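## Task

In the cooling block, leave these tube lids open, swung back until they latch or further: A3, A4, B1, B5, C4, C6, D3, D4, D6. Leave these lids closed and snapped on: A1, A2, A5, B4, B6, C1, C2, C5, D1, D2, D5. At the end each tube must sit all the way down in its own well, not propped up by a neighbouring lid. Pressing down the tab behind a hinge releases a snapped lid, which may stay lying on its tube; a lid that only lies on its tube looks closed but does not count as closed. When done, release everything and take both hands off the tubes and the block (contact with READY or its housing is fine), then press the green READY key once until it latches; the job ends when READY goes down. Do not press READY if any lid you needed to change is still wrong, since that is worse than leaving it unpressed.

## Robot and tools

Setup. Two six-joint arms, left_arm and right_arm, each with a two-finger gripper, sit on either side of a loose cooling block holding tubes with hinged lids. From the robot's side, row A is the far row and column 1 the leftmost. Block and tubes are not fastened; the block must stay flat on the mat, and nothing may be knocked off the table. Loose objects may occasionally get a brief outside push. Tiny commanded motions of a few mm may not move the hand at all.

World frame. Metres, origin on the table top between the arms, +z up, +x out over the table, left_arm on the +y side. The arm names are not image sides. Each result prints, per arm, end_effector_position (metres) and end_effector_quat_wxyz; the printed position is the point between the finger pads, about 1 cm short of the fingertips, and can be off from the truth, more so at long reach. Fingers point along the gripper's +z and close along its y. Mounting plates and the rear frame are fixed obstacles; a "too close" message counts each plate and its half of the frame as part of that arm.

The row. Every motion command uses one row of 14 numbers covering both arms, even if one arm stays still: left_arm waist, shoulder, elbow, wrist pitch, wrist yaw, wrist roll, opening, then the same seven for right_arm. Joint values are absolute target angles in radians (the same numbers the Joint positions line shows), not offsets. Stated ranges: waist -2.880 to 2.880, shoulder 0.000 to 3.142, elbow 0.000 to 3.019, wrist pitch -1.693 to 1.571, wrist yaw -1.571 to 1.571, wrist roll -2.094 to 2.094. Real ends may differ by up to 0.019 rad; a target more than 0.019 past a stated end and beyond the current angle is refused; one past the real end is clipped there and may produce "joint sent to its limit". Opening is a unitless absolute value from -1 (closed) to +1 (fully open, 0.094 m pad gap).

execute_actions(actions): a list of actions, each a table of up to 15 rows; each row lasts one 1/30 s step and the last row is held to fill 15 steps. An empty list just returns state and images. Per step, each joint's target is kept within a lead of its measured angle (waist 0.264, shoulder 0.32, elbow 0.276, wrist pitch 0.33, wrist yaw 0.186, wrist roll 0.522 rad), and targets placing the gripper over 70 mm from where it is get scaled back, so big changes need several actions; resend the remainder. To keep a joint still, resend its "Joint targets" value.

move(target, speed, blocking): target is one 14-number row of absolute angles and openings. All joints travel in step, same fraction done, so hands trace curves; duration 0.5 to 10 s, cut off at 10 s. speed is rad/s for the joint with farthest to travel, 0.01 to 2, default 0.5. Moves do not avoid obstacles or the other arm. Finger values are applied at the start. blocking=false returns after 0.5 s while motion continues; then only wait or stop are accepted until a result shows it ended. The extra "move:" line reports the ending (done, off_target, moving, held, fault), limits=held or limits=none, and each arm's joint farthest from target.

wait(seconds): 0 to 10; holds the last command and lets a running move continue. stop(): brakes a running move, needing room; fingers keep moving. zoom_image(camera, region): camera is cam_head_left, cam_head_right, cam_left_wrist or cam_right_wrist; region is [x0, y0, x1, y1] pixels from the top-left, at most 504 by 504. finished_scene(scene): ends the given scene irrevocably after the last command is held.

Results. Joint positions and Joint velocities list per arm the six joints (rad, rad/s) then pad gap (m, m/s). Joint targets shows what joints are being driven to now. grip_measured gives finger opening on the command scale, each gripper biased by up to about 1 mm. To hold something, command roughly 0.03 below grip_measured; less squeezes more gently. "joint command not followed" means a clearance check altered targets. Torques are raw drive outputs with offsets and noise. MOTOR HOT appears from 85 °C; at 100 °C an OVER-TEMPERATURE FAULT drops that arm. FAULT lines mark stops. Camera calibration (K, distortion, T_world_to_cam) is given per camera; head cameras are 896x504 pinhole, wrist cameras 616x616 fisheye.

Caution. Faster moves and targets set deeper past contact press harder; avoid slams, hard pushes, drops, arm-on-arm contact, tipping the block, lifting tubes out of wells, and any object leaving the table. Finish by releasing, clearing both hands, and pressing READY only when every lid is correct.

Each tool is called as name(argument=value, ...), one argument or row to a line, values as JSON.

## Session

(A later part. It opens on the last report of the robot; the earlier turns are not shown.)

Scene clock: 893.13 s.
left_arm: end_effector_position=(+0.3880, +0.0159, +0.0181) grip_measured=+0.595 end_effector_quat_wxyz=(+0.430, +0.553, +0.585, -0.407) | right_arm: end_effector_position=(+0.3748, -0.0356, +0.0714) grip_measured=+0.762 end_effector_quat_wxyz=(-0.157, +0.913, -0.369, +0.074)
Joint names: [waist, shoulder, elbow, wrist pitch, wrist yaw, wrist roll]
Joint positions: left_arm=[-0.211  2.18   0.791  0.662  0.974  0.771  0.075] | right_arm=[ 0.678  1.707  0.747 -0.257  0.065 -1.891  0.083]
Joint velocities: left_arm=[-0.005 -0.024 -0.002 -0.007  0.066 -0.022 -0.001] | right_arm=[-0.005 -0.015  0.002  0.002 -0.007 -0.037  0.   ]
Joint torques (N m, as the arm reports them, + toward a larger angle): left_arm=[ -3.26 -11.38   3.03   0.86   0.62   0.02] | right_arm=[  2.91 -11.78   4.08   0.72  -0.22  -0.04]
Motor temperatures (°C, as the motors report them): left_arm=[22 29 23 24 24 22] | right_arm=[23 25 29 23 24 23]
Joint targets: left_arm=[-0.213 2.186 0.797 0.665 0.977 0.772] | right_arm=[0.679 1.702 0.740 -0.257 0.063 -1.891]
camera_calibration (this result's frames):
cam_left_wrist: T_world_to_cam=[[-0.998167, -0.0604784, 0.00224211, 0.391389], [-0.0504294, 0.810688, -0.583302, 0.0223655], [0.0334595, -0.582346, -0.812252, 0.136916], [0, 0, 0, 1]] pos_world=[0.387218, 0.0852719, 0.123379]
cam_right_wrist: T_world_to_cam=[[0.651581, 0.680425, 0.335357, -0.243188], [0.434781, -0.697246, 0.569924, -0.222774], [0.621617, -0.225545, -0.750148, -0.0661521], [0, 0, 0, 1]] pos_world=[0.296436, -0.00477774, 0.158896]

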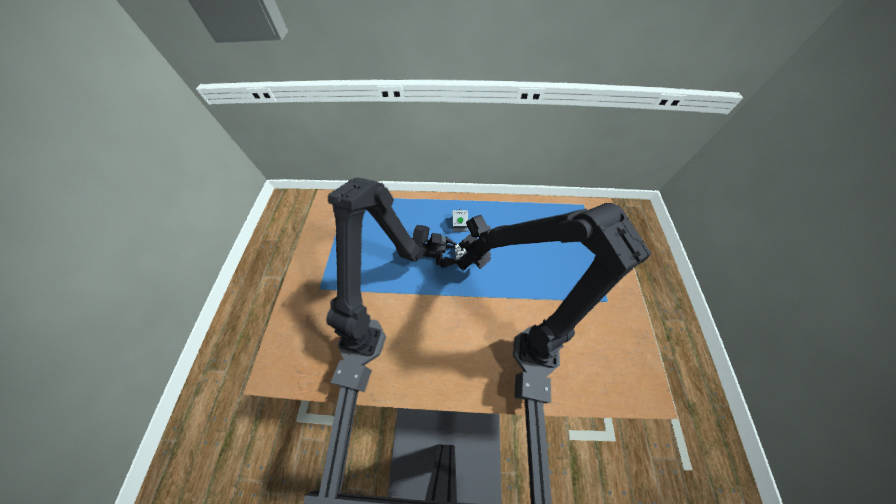

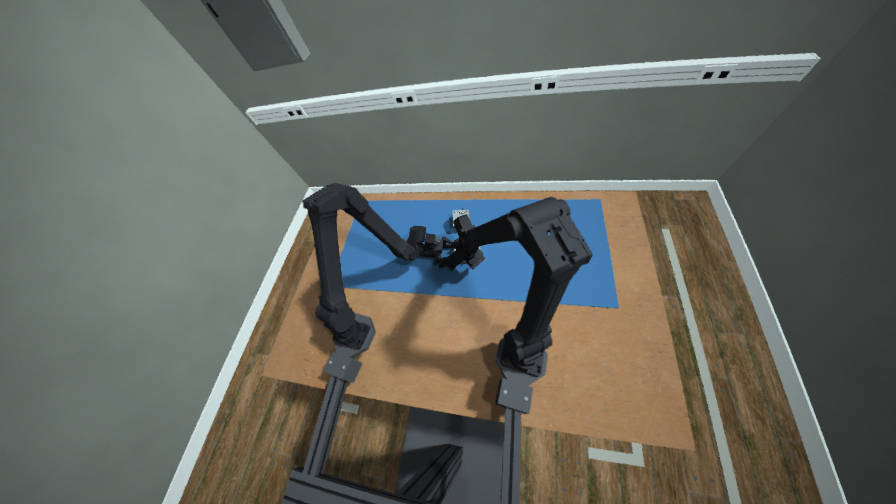

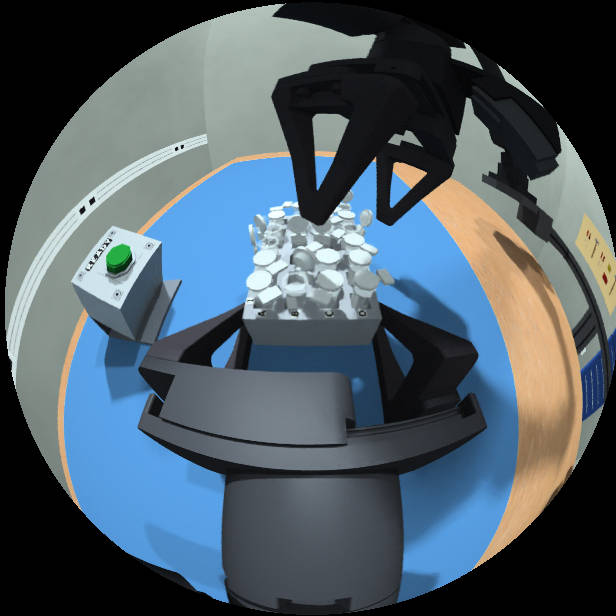

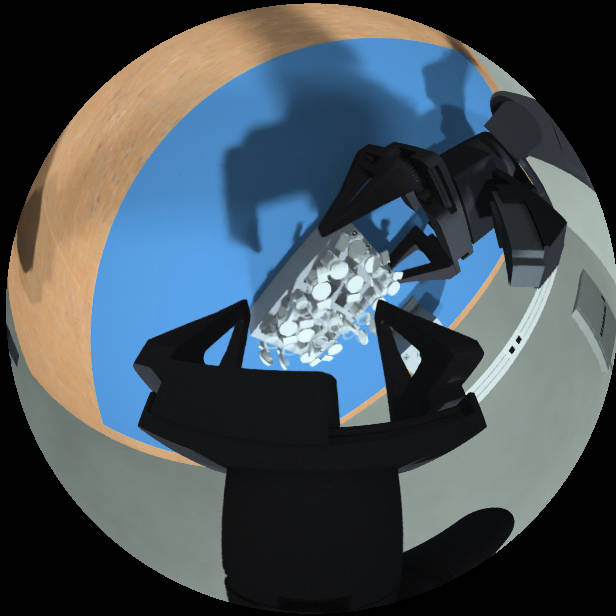

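move(
  target=[-0.213,2.186,0.797,0.665,0.977,0.772,0.58,0.724,1.76,0.851,-0.289,0.063,-1.67,0.98],
  speed=0.4,
)

execute_actions(
  actions=[
    [[-0.213,2.186,0.797,0.665,0.977,0.772,0.58,0.724,1.766,0.851,-0.289,0.063,-1.67,0.98],[-0.213,2.186,0.797,0.665,0.977,0.772,0.58,0.724,1.772,0.851,-0.289,0.063,-1.67,0.98],[-0.213,2.186,0.797,0.665,0.977,0.772,0.58,0.724,1.778,0.851,-0.289,0.063,-1.67,0.98],[-0.213,2.186,0.797,0.665,0.977,0.772,0.58,0.724,1.784,0.851,-0.289,0.063,-1.67,0.98],[-0.213,2.186,0.797,0.665,0.977,0.772,0.58,0.724,1.79,0.851,-0.289,0.063,-1.67,0.98],[-0.213,2.186,0.797,0.665,0.977,0.772,0.58,0.724,1.795,0.851,-0.289,0.063,-1.67,0.98],[-0.213,2.186,0.797,0.665,0.977,0.772,0.58,0.724,1.80,0.851,-0.289,0.063,-1.67,0.98]],
  ],
)

zoom_image(
  camera="cam_left_wrist",
  region=[240, 200, 400, 320],
)

zoom_image(
  camera="cam_right_wrist",
  region=[320, 260, 420, 360],
)

Scene clock: 918.60 s.
left_arm: end_effector_position=(+0.3880, +0.0159, +0.0181) grip_measured=+0.595 end_effector_quat_wxyz=(+0.430, +0.553, +0.585, -0.407) | right_arm: end_effector_position=(+0.3911, -0.0091, +0.0763) grip_measured=+0.978 end_effector_quat_wxyz=(-0.173, +0.874, -0.449, +0.059)
Joint names: [waist, shoulder, elbow, wrist pitch, wrist yaw, wrist roll]
Joint positions: left_arm=[-0.211  2.18   0.791  0.662  0.974  0.771  0.075] | right_arm=[ 0.711  1.746  0.816 -0.272  0.065 -1.679  0.093]
Joint velocities: left_arm=[ 0.005 -0.005  0.012  0.007  0.007 -0.007 -0.   ] | right_arm=[-0.015  0.005 -0.007 -0.007 -0.051 -0.007  0.001]
Joint torques (N m, as the arm reports them, + toward a larger angle): left_arm=[ -3.16 -11.34   2.95   0.84   0.64   0.02] | right_arm=[  3.77 -11.24   7.08   0.13  -0.16   0.11]
Motor temperatures (°C, as the motors report them): left_arm=[22 29 23 24 24 22] | right_arm=[23 25 30 23 24 23]
Joint targets: left_arm=[-0.213 2.186 0.797 0.665 0.977 0.772] | right_arm=[0.724 1.760 0.851 -0.289 0.063 -1.670]
move: off_target (right_arm); limits=none; left_arm: farthest joint: the shoulder, 0.006 radians from its target (0.006 radians at the start); right_arm: farthest joint: the elbow, 0.035 radians from its target (0.104 radians at the start)
camera_calibration (this result's frames):
cam_left_wrist: T_world_to_cam=[[-0.998167, -0.0604784, 0.00224211, 0.391389], [-0.0504294, 0.810688, -0.583302, 0.0223655], [0.0334595, -0.582346, -0.812252, 0.136916], [0, 0, 0, 1]] pos_world=[0.387218, 0.0852719, 0.123379]
cam_right_wrist: T_world_to_cam=[[0.765832, 0.53903, 0.350641, -0.32062], [0.327455, -0.796193, 0.508773, -0.168441], [0.553421, -0.274815, -0.786258, -0.0376587], [0, 0, 0, 1]] pos_world=[0.321539, 0.028363, 0.168511]

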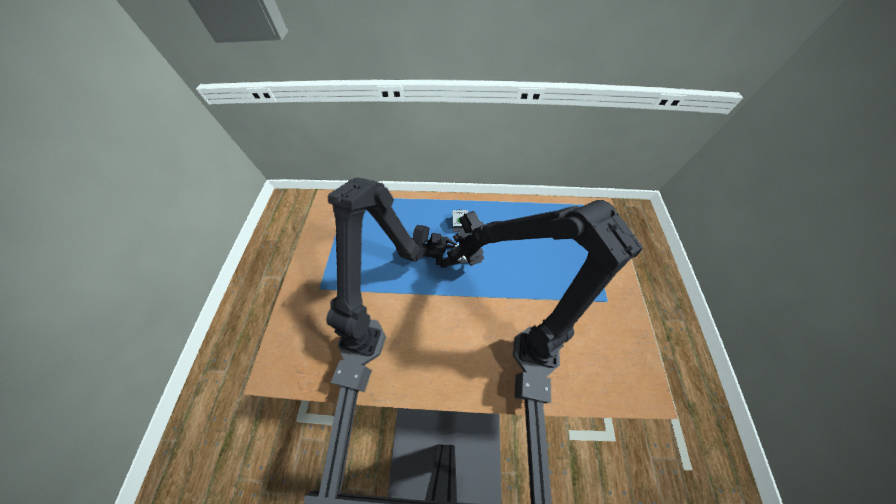

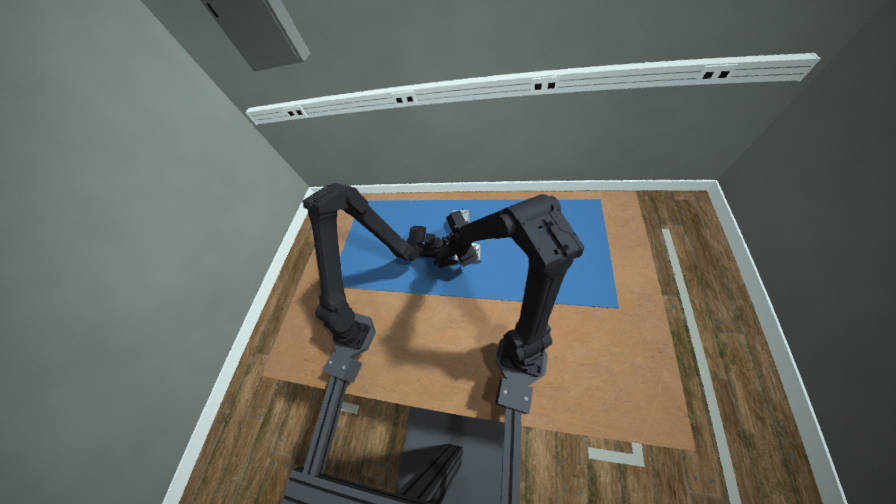

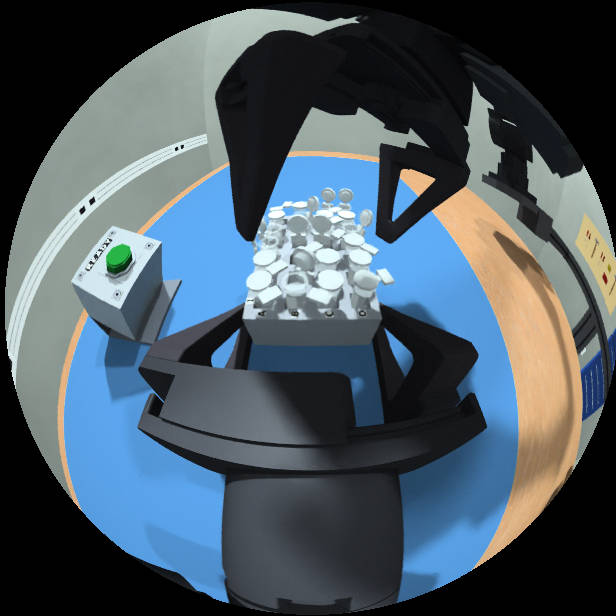

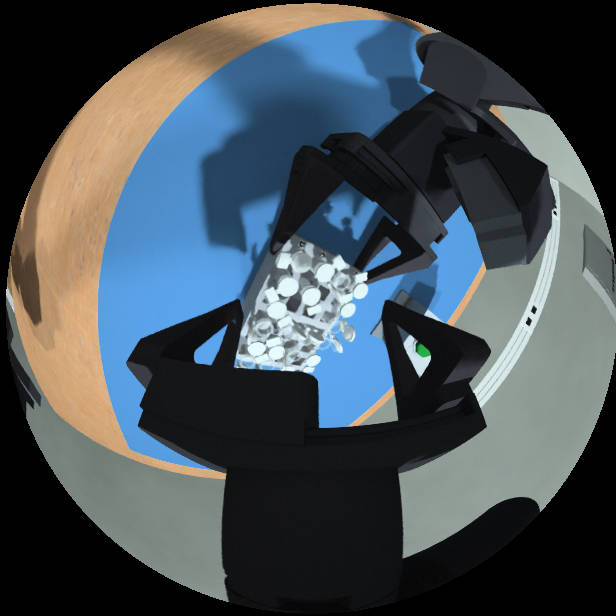

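Scene clock: 919.10 s.
left_arm: end_effector_position=(+0.3880, +0.0159, +0.0181) grip_measured=+0.595 end_effector_quat_wxyz=(+0.430, +0.553, +0.585, -0.407) | right_arm: end_effector_position=(+0.3817, -0.0111, +0.0552) grip_measured=+0.978 end_effector_quat_wxyz=(-0.153, +0.879, -0.449, +0.046)
Joint names: [waist, shoulder, elbow, wrist pitch, wrist yaw, wrist roll]
Joint positions: left_arm=[-0.211  2.18   0.791  0.662  0.974  0.771  0.075] | right_arm=[ 0.711  1.794  0.816 -0.272  0.065 -1.678  0.093]
Joint velocities: left_arm=[ 0.005 -0.005  0.002 -0.002 -0.007 -0.022 -0.002] | right_arm=[ 0.005 -0.005  0.017  0.017  0.037 -0.066 -0.001]
Joint torques (N m, as the arm reports them, + toward a larger angle): left_arm=[ -3.21 -11.38   3.05   0.85   0.62   0.  ] | right_arm=[  3.43 -12.29   6.81   0.08  -0.2    0.05]
Motor temperatures (°C, as the motors report them): left_arm=[22 29 23 24 24 22] | right_arm=[23 25 30 23 24 23]
Joint targets: left_arm=[-0.213 2.186 0.797 0.665 0.977 0.772] | right_arm=[0.724 1.800 0.851 -0.289 0.063 -1.670]
camera_calibration (this result's frames):
cam_left_wrist: T_world_to_cam=[[-0.998167, -0.0604784, 0.00224211, 0.391389], [-0.0504294, 0.810688, -0.583302, 0.0223655], [0.0334595, -0.582346, -0.812252, 0.136916], [0, 0, 0, 1]] pos_world=[0.387218, 0.0852719, 0.123379]
cam_right_wrist: T_world_to_cam=[[0.77561, 0.552185, 0.305811, -0.306026], [0.353392, -0.781304, 0.514468, -0.166293], [0.523014, -0.290955, -0.801125, -0.037338], [0, 0, 0, 1]] pos_world=[0.315652, 0.0281939, 0.149226]

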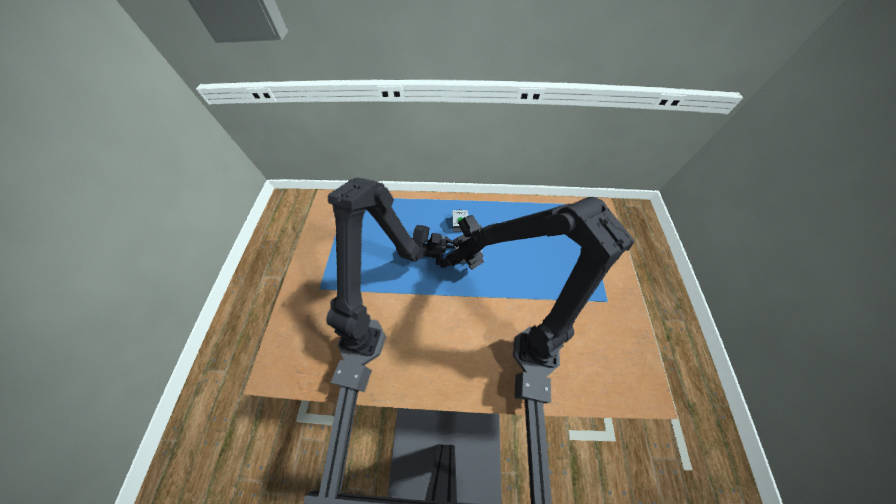

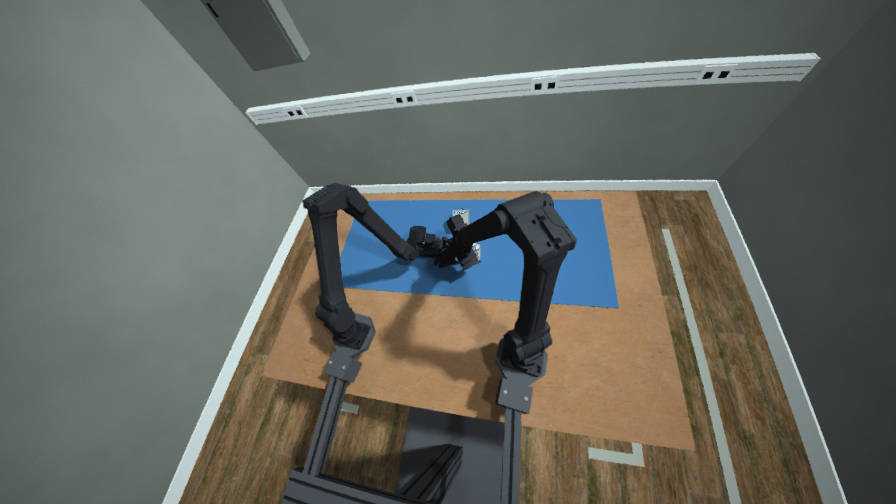

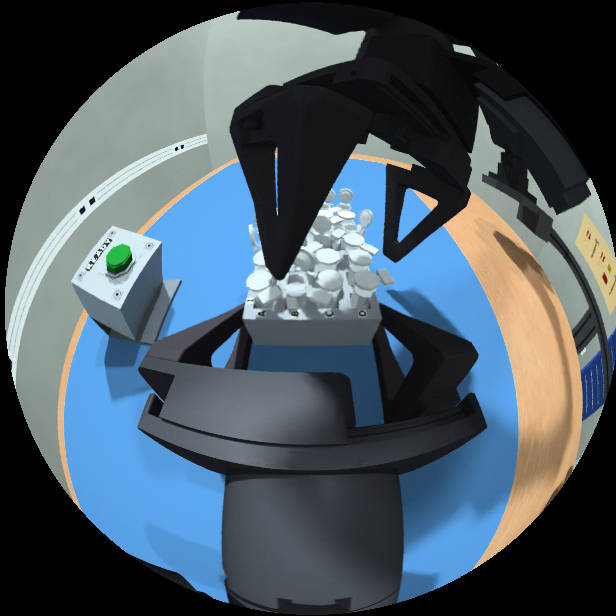

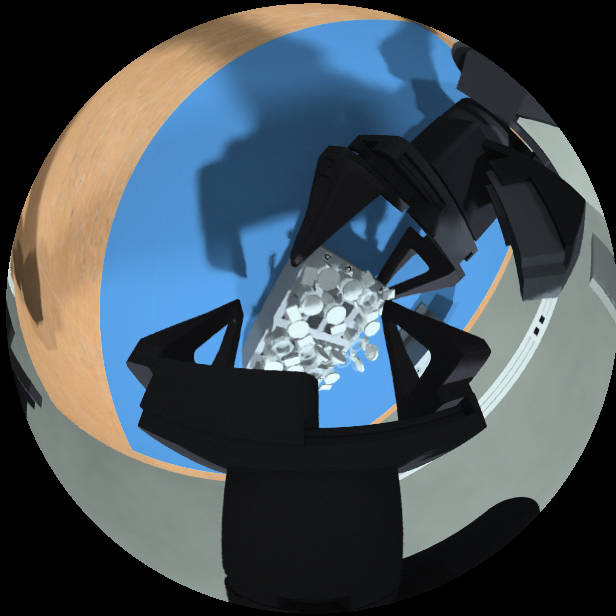

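Region (240, 200, 400, 320) of cam_left_wrist's 616x616 image, scaled by 3.150, with more detail than that image has; it fills the top 378 rows of this view, and the rest is white.

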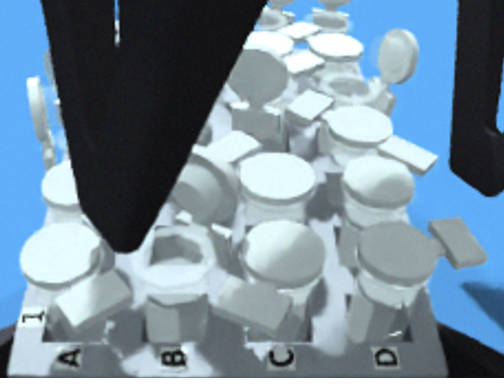

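Region (320, 260, 420, 360) of cam_right_wrist's 616x616 image, scaled by 5.040, with more detail than that image has.

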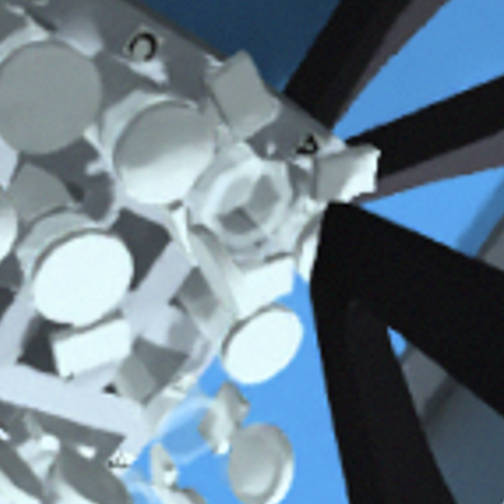

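execute_actions(
  actions=[
    [[-0.213,2.186,0.797,0.665,0.977,0.772,0.58,0.715,1.79,0.825,-0.289,0.063,-1.68,0.98],[-0.213,2.186,0.797,0.665,0.977,0.772,0.58,0.715,1.785,0.812,-0.289,0.063,-1.68,0.98],[-0.213,2.186,0.797,0.665,0.977,0.772,0.58,0.715,1.782,0.806,-0.289,0.063,-1.68,0.97],[-0.213,2.186,0.797,0.665,0.977,0.772,0.58,0.715,1.78,0.80,-0.289,0.063,-1.68,0.95],[-0.213,2.186,0.797,0.665,0.977,0.772,0.58,0.715,1.78,0.80,-0.289,0.063,-1.68,0.92],[-0.213,2.186,0.797,0.665,0.977,0.772,0.58,0.715,1.78,0.80,-0.289,0.063,-1.68,0.89],[-0.213,2.186,0.797,0.665,0.977,0.772,0.58,0.715,1.78,0.80,-0.289,0.063,-1.68,0.86],[-0.213,2.186,0.797,0.665,0.977,0.772,0.58,0.715,1.78,0.80,-0.289,0.063,-1.68,0.83],[-0.213,2.186,0.797,0.665,0.977,0.772,0.58,0.715,1.78,0.80,-0.289,0.063,-1.68,0.80],[-0.213,2.186,0.797,0.665,0.977,0.772,0.58,0.715,1.78,0.80,-0.289,0.063,-1.68,0.77],[-0.213,2.186,0.797,0.665,0.977,0.772,0.58,0.715,1.78,0.80,-0.289,0.063,-1.68,0.74],[-0.213,2.186,0.797,0.665,0.977,0.772,0.58,0.715,1.78,0.80,-0.289,0.063,-1.68,0.71],[-0.213,2.186,0.797,0.665,0.977,0.772,0.58,0.715,1.78,0.80,-0.289,0.063,-1.68,0.68]],
  ],
)

zoom_image(
  camera="cam_left_wrist",
  region=[240, 200, 400, 320],
)

zoom_image(
  camera="cam_right_wrist",
  region=[320, 260, 420, 360],
)

Scene clock: 931.50 s.
left_arm: end_effector_position=(+0.3880, +0.0159, +0.0181) grip_measured=+0.595 end_effector_quat_wxyz=(+0.430, +0.553, +0.585, -0.407) | right_arm: end_effector_position=(+0.3786, -0.0131, +0.0554) grip_measured=+0.683 end_effector_quat_wxyz=(-0.152, +0.879, -0.449, +0.046)
Joint names: [waist, shoulder, elbow, wrist pitch, wrist yaw, wrist roll]
Joint positions: left_arm=[-0.211  2.18   0.791  0.662  0.974  0.771  0.075] | right_arm=[ 0.711  1.788  0.808 -0.272  0.065 -1.678  0.079]
Joint velocities: left_arm=[-0.005 -0.005 -0.007 -0.007 -0.007 -0.081 -0.001] | right_arm=[-0.015 -0.005 -0.002  0.007 -0.007 -0.066 -0.003]
Joint torques (N m, as the arm reports them, + toward a larger angle): left_arm=[ -3.15 -11.44   2.88   0.76   0.65   0.  ] | right_arm=[  2.44 -13.62   4.01  -0.1   -0.17  -0.01]
Motor temperatures (°C, as the motors report them): left_arm=[22 29 23 24 24 22] | right_arm=[23 25 31 23 24 23]
Joint targets: left_arm=[-0.213 2.186 0.797 0.665 0.977 0.772] | right_arm=[0.715 1.780 0.800 -0.289 0.063 -1.680]
camera_calibration (this result's frames):
cam_left_wrist: T_world_to_cam=[[-0.998167, -0.0604784, 0.00224211, 0.391389], [-0.0504294, 0.810688, -0.583302, 0.0223655], [0.0334595, -0.582346, -0.812252, 0.136916], [0, 0, 0, 1]] pos_world=[0.387218, 0.0852719, 0.123379]
cam_right_wrist: T_world_to_cam=[[0.776072, 0.552919, 0.303303, -0.302651], [0.354863, -0.780449, 0.514754, -0.167359], [0.52133, -0.291855, -0.801895, -0.0354864], [0, 0, 0, 1]] pos_world=[0.312769, 0.0263695, 0.149487]

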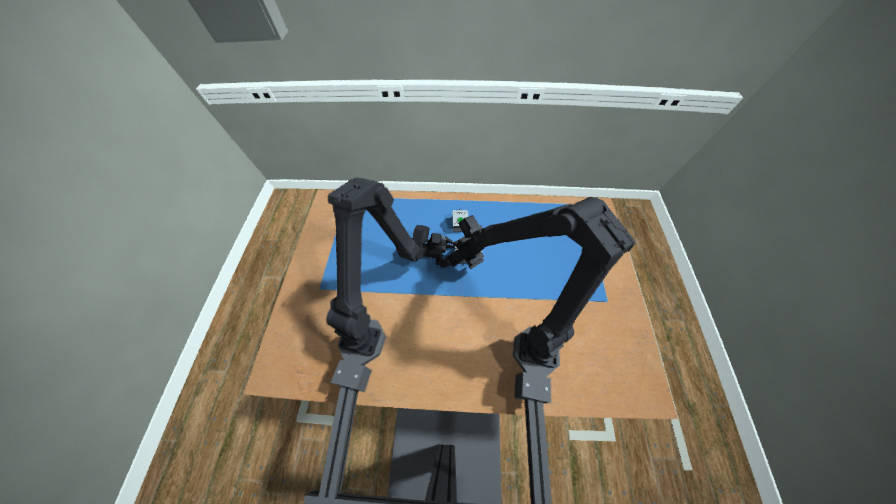

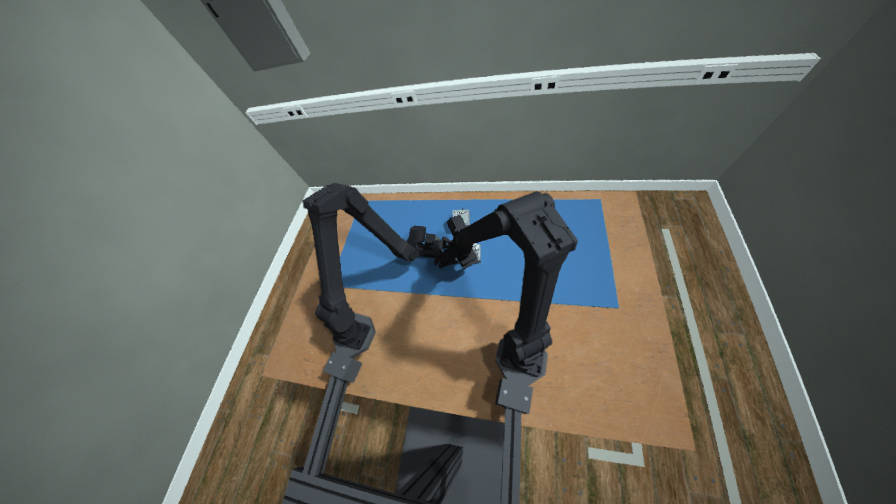

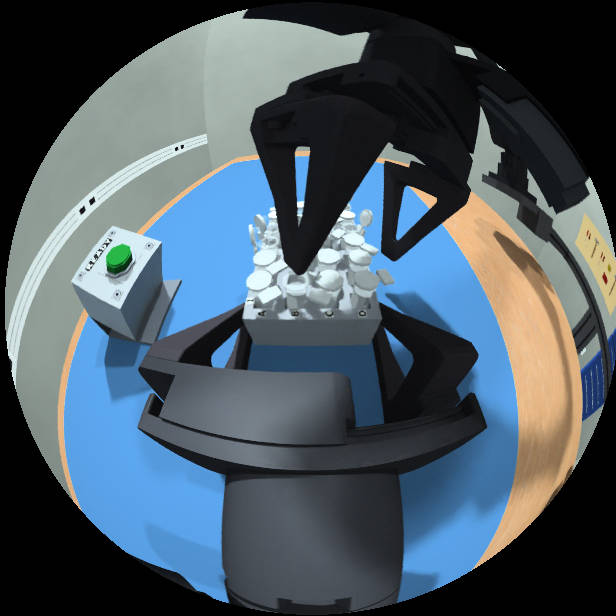

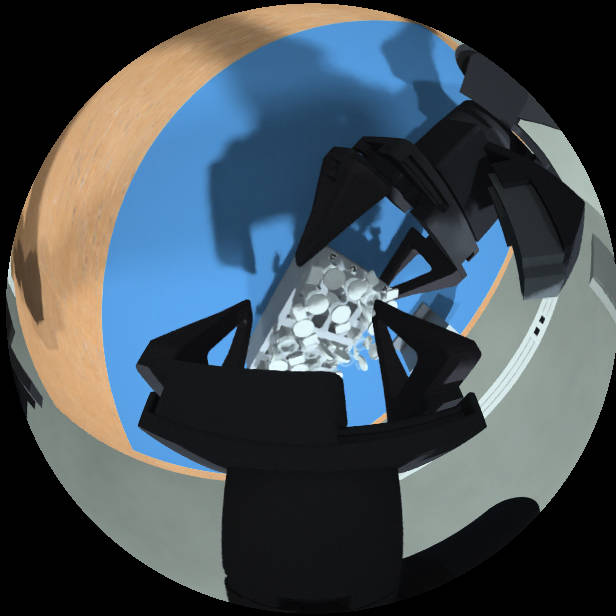

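Region (240, 200, 400, 320) of cam_left_wrist's 616x616 image, scaled by 3.150, with more detail than that image has; it fills the top 378 rows of this view, and the rest is white.

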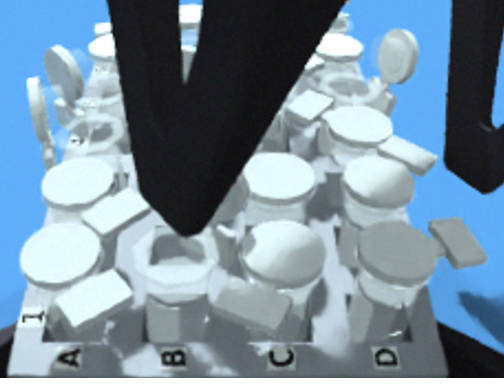

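Region (320, 260, 420, 360) of cam_right_wrist's 616x616 image, scaled by 5.040, with more detail than that image has.

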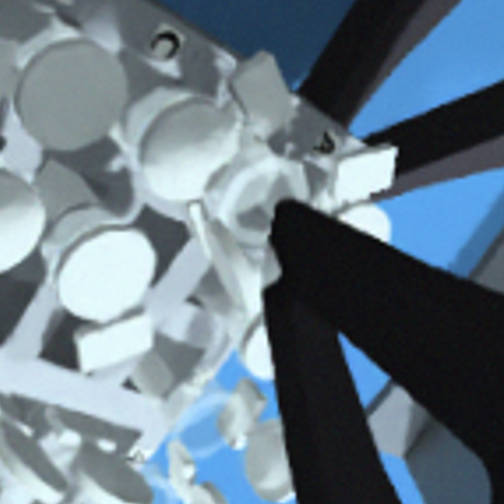

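execute_actions(
  actions=[
    [[-0.213,2.186,0.797,0.665,0.977,0.772,0.58,0.715,1.78,0.80,-0.289,0.063,-1.68,0.665],[-0.213,2.186,0.797,0.665,0.977,0.772,0.58,0.715,1.78,0.80,-0.289,0.063,-1.68,0.65],[-0.213,2.186,0.797,0.665,0.977,0.772,0.58,0.715,1.78,0.80,-0.289,0.063,-1.68,0.635],[-0.213,2.186,0.797,0.665,0.977,0.772,0.58,0.715,1.78,0.80,-0.289,0.063,-1.68,0.62],[-0.213,2.186,0.797,0.665,0.977,0.772,0.58,0.715,1.78,0.80,-0.289,0.063,-1.68,0.605],[-0.213,2.186,0.797,0.665,0.977,0.772,0.58,0.715,1.78,0.80,-0.289,0.063,-1.68,0.59],[-0.213,2.186,0.797,0.665,0.977,0.772,0.58,0.715,1.78,0.80,-0.289,0.063,-1.68,0.575],[-0.213,2.186,0.797,0.665,0.977,0.772,0.58,0.715,1.78,0.80,-0.289,0.063,-1.68,0.56],[-0.213,2.186,0.797,0.665,0.977,0.772,0.58,0.715,1.78,0.80,-0.289,0.063,-1.68,0.545],[-0.213,2.186,0.797,0.665,0.977,0.772,0.58,0.715,1.78,0.80,-0.289,0.063,-1.68,0.53]],
  ],
)

zoom_image(
  camera="cam_right_wrist",
  region=[320, 260, 420, 360],
)

Scene clock: 939.43 s.
left_arm: end_effector_position=(+0.3880, +0.0159, +0.0181) grip_measured=+0.595 end_effector_quat_wxyz=(+0.430, +0.553, +0.585, -0.407) | right_arm: end_effector_position=(+0.3790, -0.0128, +0.0564) grip_measured=+0.533 end_effector_quat_wxyz=(-0.153, +0.879, -0.449, +0.046)
Joint names: [waist, shoulder, elbow, wrist pitch, wrist yaw, wrist roll]
Joint positions: left_arm=[-0.211  2.18   0.791  0.662  0.974  0.771  0.075] | right_arm=[ 0.711  1.786  0.808 -0.272  0.064 -1.678  0.072]
Joint velocities: left_arm=[-0.015 -0.015 -0.007 -0.007  0.051  0.037  0.   ] | right_arm=[-0.005 -0.015 -0.022 -0.017 -0.007 -0.051 -0.   ]
Joint torques (N m, as the arm reports them, + toward a larger angle): left_arm=[ -3.3  -11.35   2.88   0.85   0.61   0.03] | right_arm=[  3.17 -13.2    4.07  -0.04  -0.2   -0.05]
Motor temperatures (°C, as the motors report them): left_arm=[22 29 23 24 24 22] | right_arm=[23 25 30 23 24 23]
Joint targets: left_arm=[-0.213 2.186 0.797 0.665 0.977 0.772] | right_arm=[0.715 1.780 0.800 -0.289 0.063 -1.680]
camera_calibration (this result's frames):
cam_left_wrist: T_world_to_cam=[[-0.998167, -0.0604784, 0.00224211, 0.391389], [-0.0504294, 0.810688, -0.583302, 0.0223655], [0.0334595, -0.582346, -0.812252, 0.136916], [0, 0, 0, 1]] pos_world=[0.387218, 0.0852719, 0.123379]
cam_right_wrist: T_world_to_cam=[[0.775656, 0.552275, 0.305532, -0.303364], [0.353964, -0.781428, 0.513887, -0.167463], [0.522559, -0.290452, -0.801604, -0.0352939], [0, 0, 0, 1]] pos_world=[0.313025, 0.026429, 0.150453]

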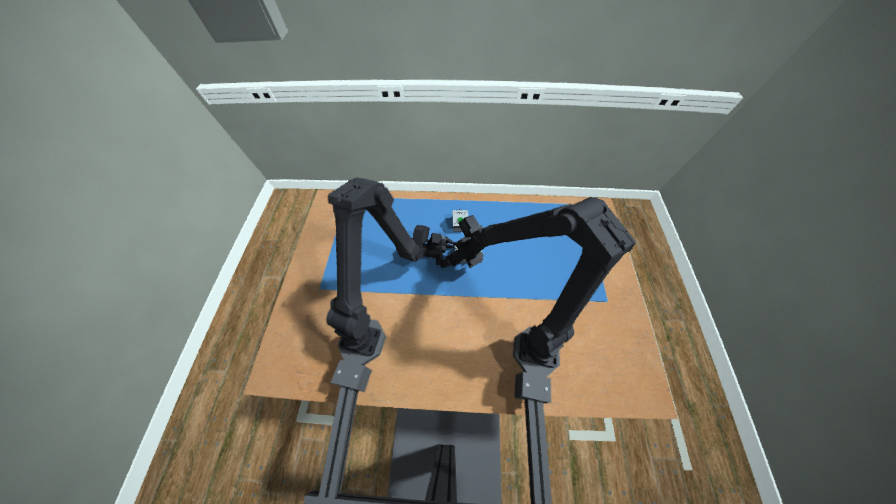

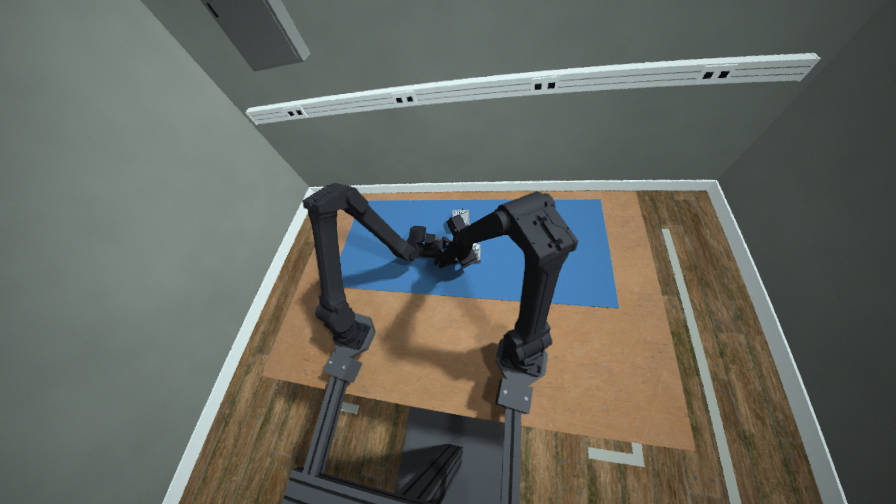

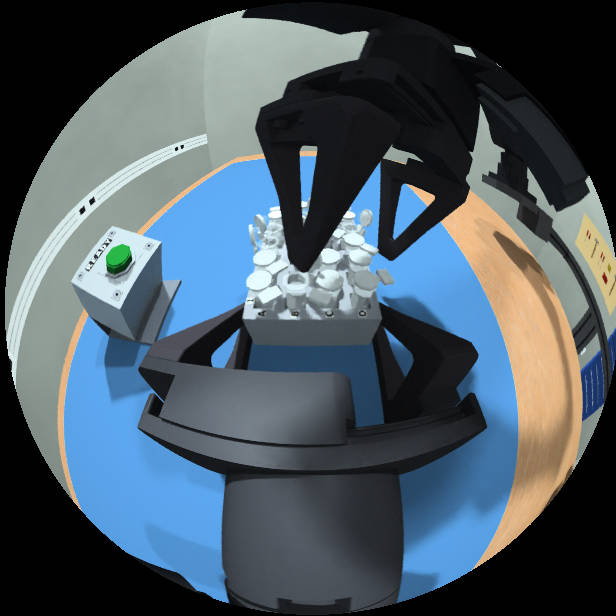

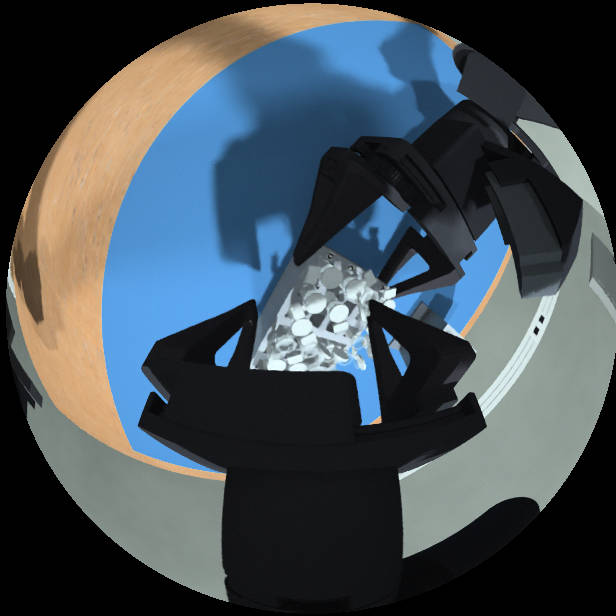

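Region (320, 260, 420, 360) of cam_right_wrist's 616x616 image, scaled by 5.040, with more detail than that image has.

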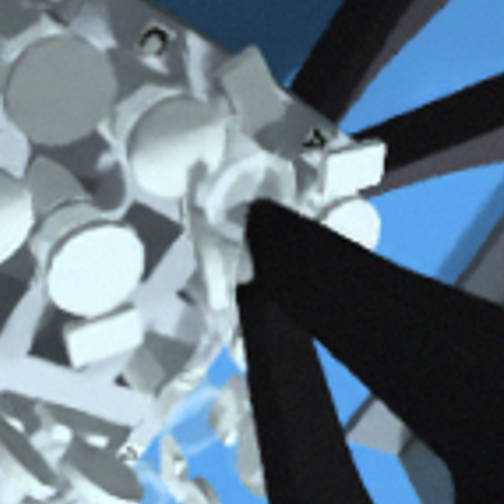

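execute_actions(
  actions=[
    [[-0.213,2.186,0.797,0.665,0.977,0.772,0.58,0.715,1.785,0.80,-0.289,0.063,-1.68,0.515],[-0.213,2.186,0.797,0.665,0.977,0.772,0.58,0.715,1.785,0.80,-0.289,0.063,-1.68,0.50],[-0.213,2.186,0.797,0.665,0.977,0.772,0.58,0.715,1.785,0.80,-0.289,0.063,-1.68,0.485],[-0.213,2.186,0.797,0.665,0.977,0.772,0.58,0.715,1.785,0.80,-0.289,0.063,-1.68,0.47],[-0.213,2.186,0.797,0.665,0.977,0.772,0.58,0.715,1.785,0.80,-0.289,0.063,-1.68,0.455],[-0.213,2.186,0.797,0.665,0.977,0.772,0.58,0.715,1.785,0.80,-0.289,0.063,-1.68,0.455],[-0.213,2.186,0.797,0.665,0.977,0.772,0.58,0.715,1.785,0.80,-0.289,0.063,-1.68,0.455],[-0.213,2.186,0.797,0.665,0.977,0.772,0.58,0.715,1.785,0.80,-0.289,0.063,-1.68,0.455],[-0.213,2.186,0.797,0.665,0.977,0.772,0.58,0.715,1.785,0.80,-0.28,0.063,-1.68,0.5],[-0.213,2.186,0.797,0.665,0.977,0.772,0.58,0.715,1.785,0.80,-0.28,0.063,-1.68,0.56],[-0.213,2.186,0.797,0.665,0.977,0.772,0.58,0.715,1.785,0.80,-0.28,0.063,-1.68,0.64],[-0.213,2.186,0.797,0.665,0.977,0.772,0.58,0.715,1.785,0.80,-0.28,0.063,-1.68,0.72],[-0.213,2.186,0.797,0.665,0.977,0.772,0.58,0.715,1.785,0.80,-0.28,0.063,-1.68,0.8],[-0.213,2.186,0.797,0.665,0.977,0.772,0.58,0.715,1.785,0.80,-0.28,0.063,-1.68,0.9],[-0.213,2.186,0.797,0.665,0.977,0.772,0.58,0.715,1.785,0.80,-0.28,0.063,-1.68,0.98]],
    [[-0.213,2.186,0.797,0.665,0.977,0.772,0.58,0.715,1.775,0.80,-0.28,0.063,-1.68,0.98],[-0.213,2.186,0.797,0.665,0.977,0.772,0.58,0.715,1.765,0.797,-0.28,0.063,-1.68,0.98],[-0.213,2.186,0.797,0.665,0.977,0.772,0.58,0.715,1.755,0.794,-0.28,0.063,-1.68,0.98],[-0.213,2.186,0.797,0.665,0.977,0.772,0.58,0.715,1.745,0.791,-0.28,0.063,-1.68,0.98],[-0.213,2.186,0.797,0.665,0.977,0.772,0.58,0.715,1.735,0.788,-0.28,0.063,-1.68,0.98],[-0.213,2.186,0.797,0.665,0.977,0.772,0.58,0.715,1.725,0.785,-0.28,0.063,-1.68,0.98],[-0.213,2.186,0.797,0.665,0.977,0.772,0.58,0.715,1.715,0.782,-0.28,0.063,-1.68,0.98],[-0.213,2.186,0.797,0.665,0.977,0.772,0.58,0.715,1.705,0.779,-0.28,0.063,-1.68,0.98],[-0.213,2.186,0.797,0.665,0.977,0.772,0.58,0.715,1.695,0.776,-0.28,0.063,-1.68,0.98],[-0.213,2.186,0.797,0.665,0.977,0.772,0.58,0.715,1.685,0.773,-0.28,0.063,-1.68,0.98],[-0.213,2.186,0.797,0.665,0.977,0.772,0.58,0.715,1.675,0.77,-0.28,0.063,-1.68,0.98]],
  ],
)

zoom_image(
  camera="cam_left_wrist",
  region=[235, 180, 405, 320],
)

zoom_image(
  camera="cam_right_wrist",
  region=[220, 210, 390, 380],
)

Scene clock: 956.17 s.
left_arm: end_effector_position=(+0.3877, +0.0156, +0.0182) grip_measured=+0.595 end_effector_quat_wxyz=(+0.430, +0.554, +0.585, -0.408) | right_arm: end_effector_position=(+0.3865, -0.0153, +0.0970) grip_measured=+0.978 end_effector_quat_wxyz=(-0.189, +0.870, -0.450, +0.068)
Joint names: [waist, shoulder, elbow, wrist pitch, wrist yaw, wrist roll]
Joint positions: left_arm=[-0.212  2.18   0.791  0.662  0.975  0.771  0.075] | right_arm=[ 0.711  1.673  0.78  -0.272  0.064 -1.678  0.093]
Joint velocities: left_arm=[ 0.005 -0.015  0.012 -0.007  0.051 -0.022 -0.   ] | right_arm=[-0.015 -0.103 -0.017 -0.022  0.007  0.022 -0.001]
Joint torques (N m, as the arm reports them, + toward a larger angle): left_arm=[ -3.33 -11.2    2.95   0.82   0.57   0.  ] | right_arm=[  2.89 -10.7    4.71   0.27  -0.12  -0.04]
Motor temperatures (°C, as the motors report them): left_arm=[22 29 23 24 24 22] | right_arm=[23 25 30 23 24 23]
Joint targets: left_arm=[-0.213 2.186 0.797 0.665 0.977 0.772] | right_arm=[0.715 1.675 0.770 -0.280 0.063 -1.680]
camera_calibration (this result's frames):
cam_left_wrist: T_world_to_cam=[[-0.998251, -0.0590897, 0.00197994, 0.391059], [-0.0491281, 0.8104, -0.583813, 0.0222176], [0.0328928, -0.582889, -0.811886, 0.137068], [0, 0, 0, 1]] pos_world=[0.386957, 0.0849979, 0.12348]
cam_right_wrist: T_world_to_cam=[[0.757753, 0.527072, 0.384716, -0.321428], [0.307565, -0.808451, 0.501808, -0.174274], [0.575512, -0.261921, -0.774715, -0.0299949], [0, 0, 0, 1]] pos_world=[0.314426, 0.0206672, 0.187873]

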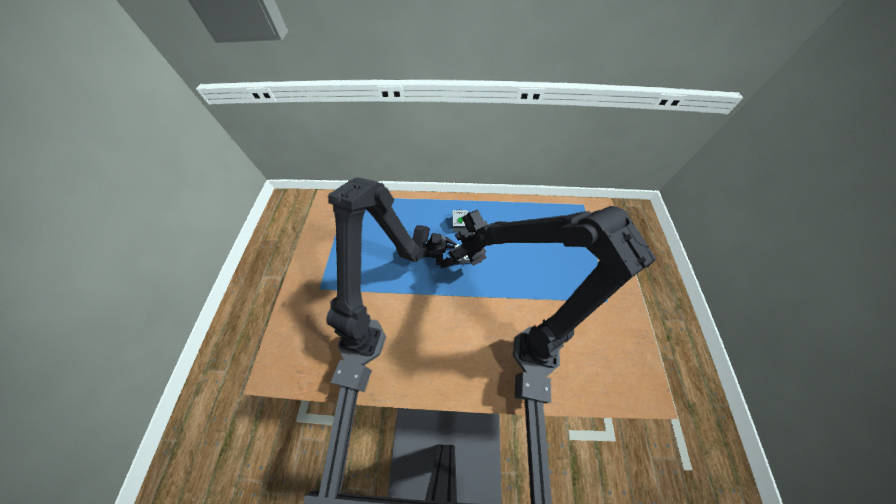

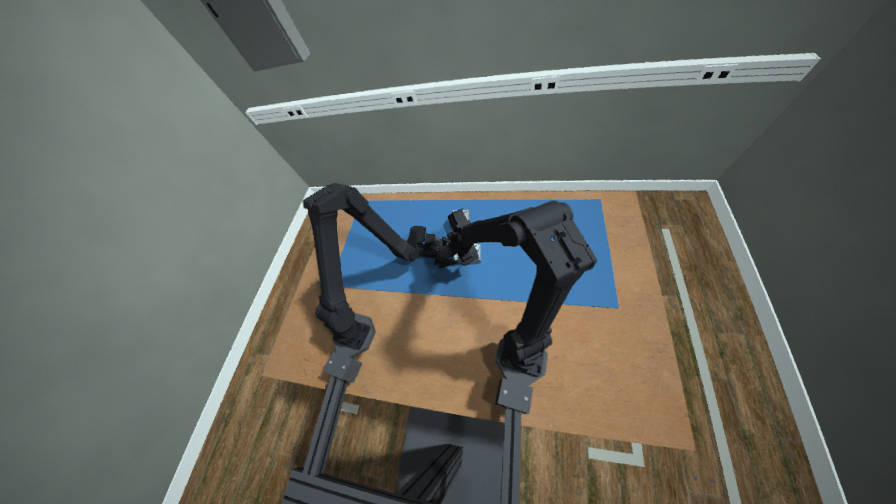

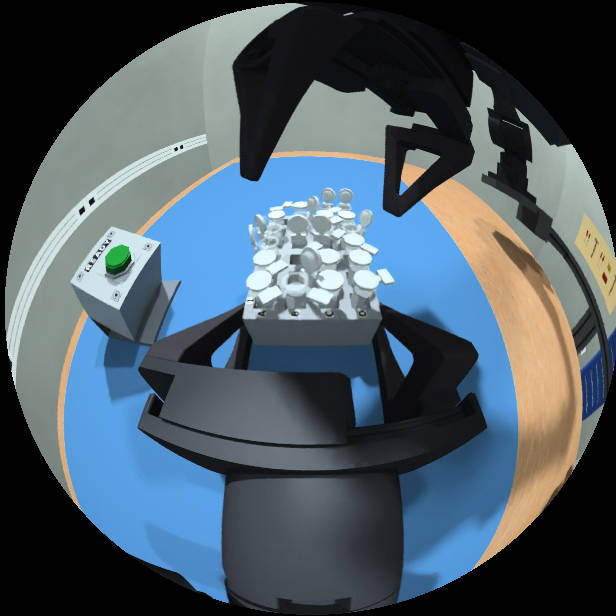

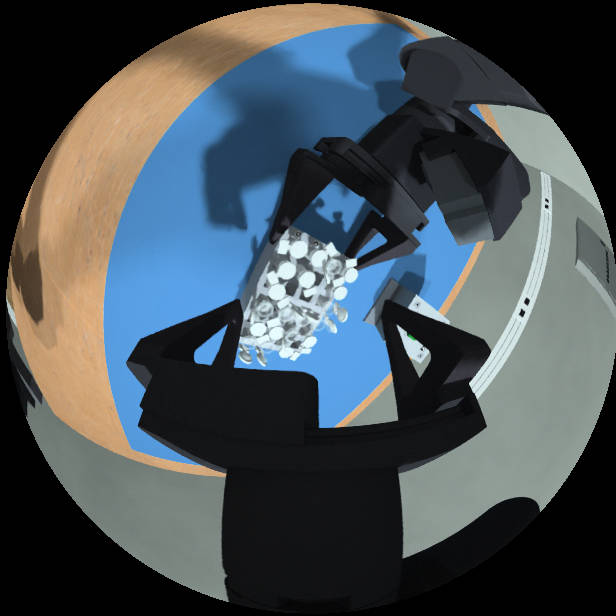

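Region (235, 180, 405, 320) of cam_left_wrist's 616x616 image, scaled by 2.965, with more detail than that image has; it fills the top 415 rows of this view, and the rest is white.

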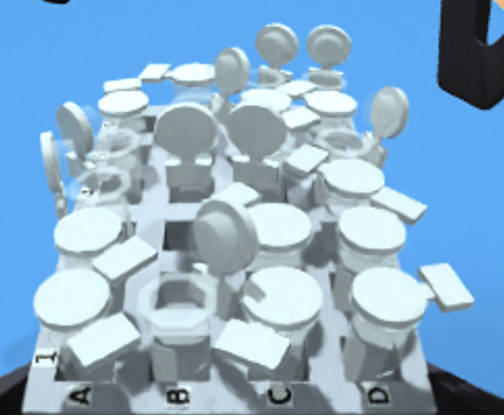

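Region (220, 210, 390, 380) of cam_right_wrist's 616x616 image, scaled by 2.965, with more detail than that image has.

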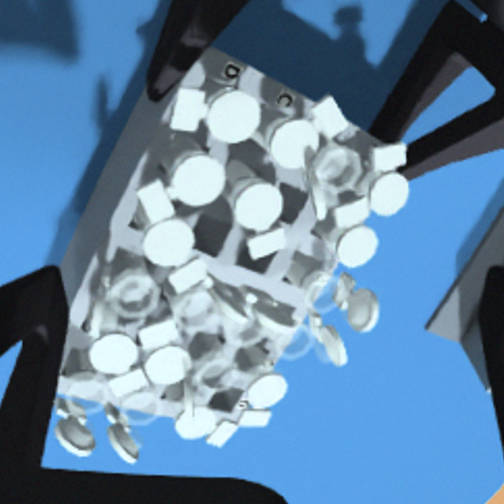

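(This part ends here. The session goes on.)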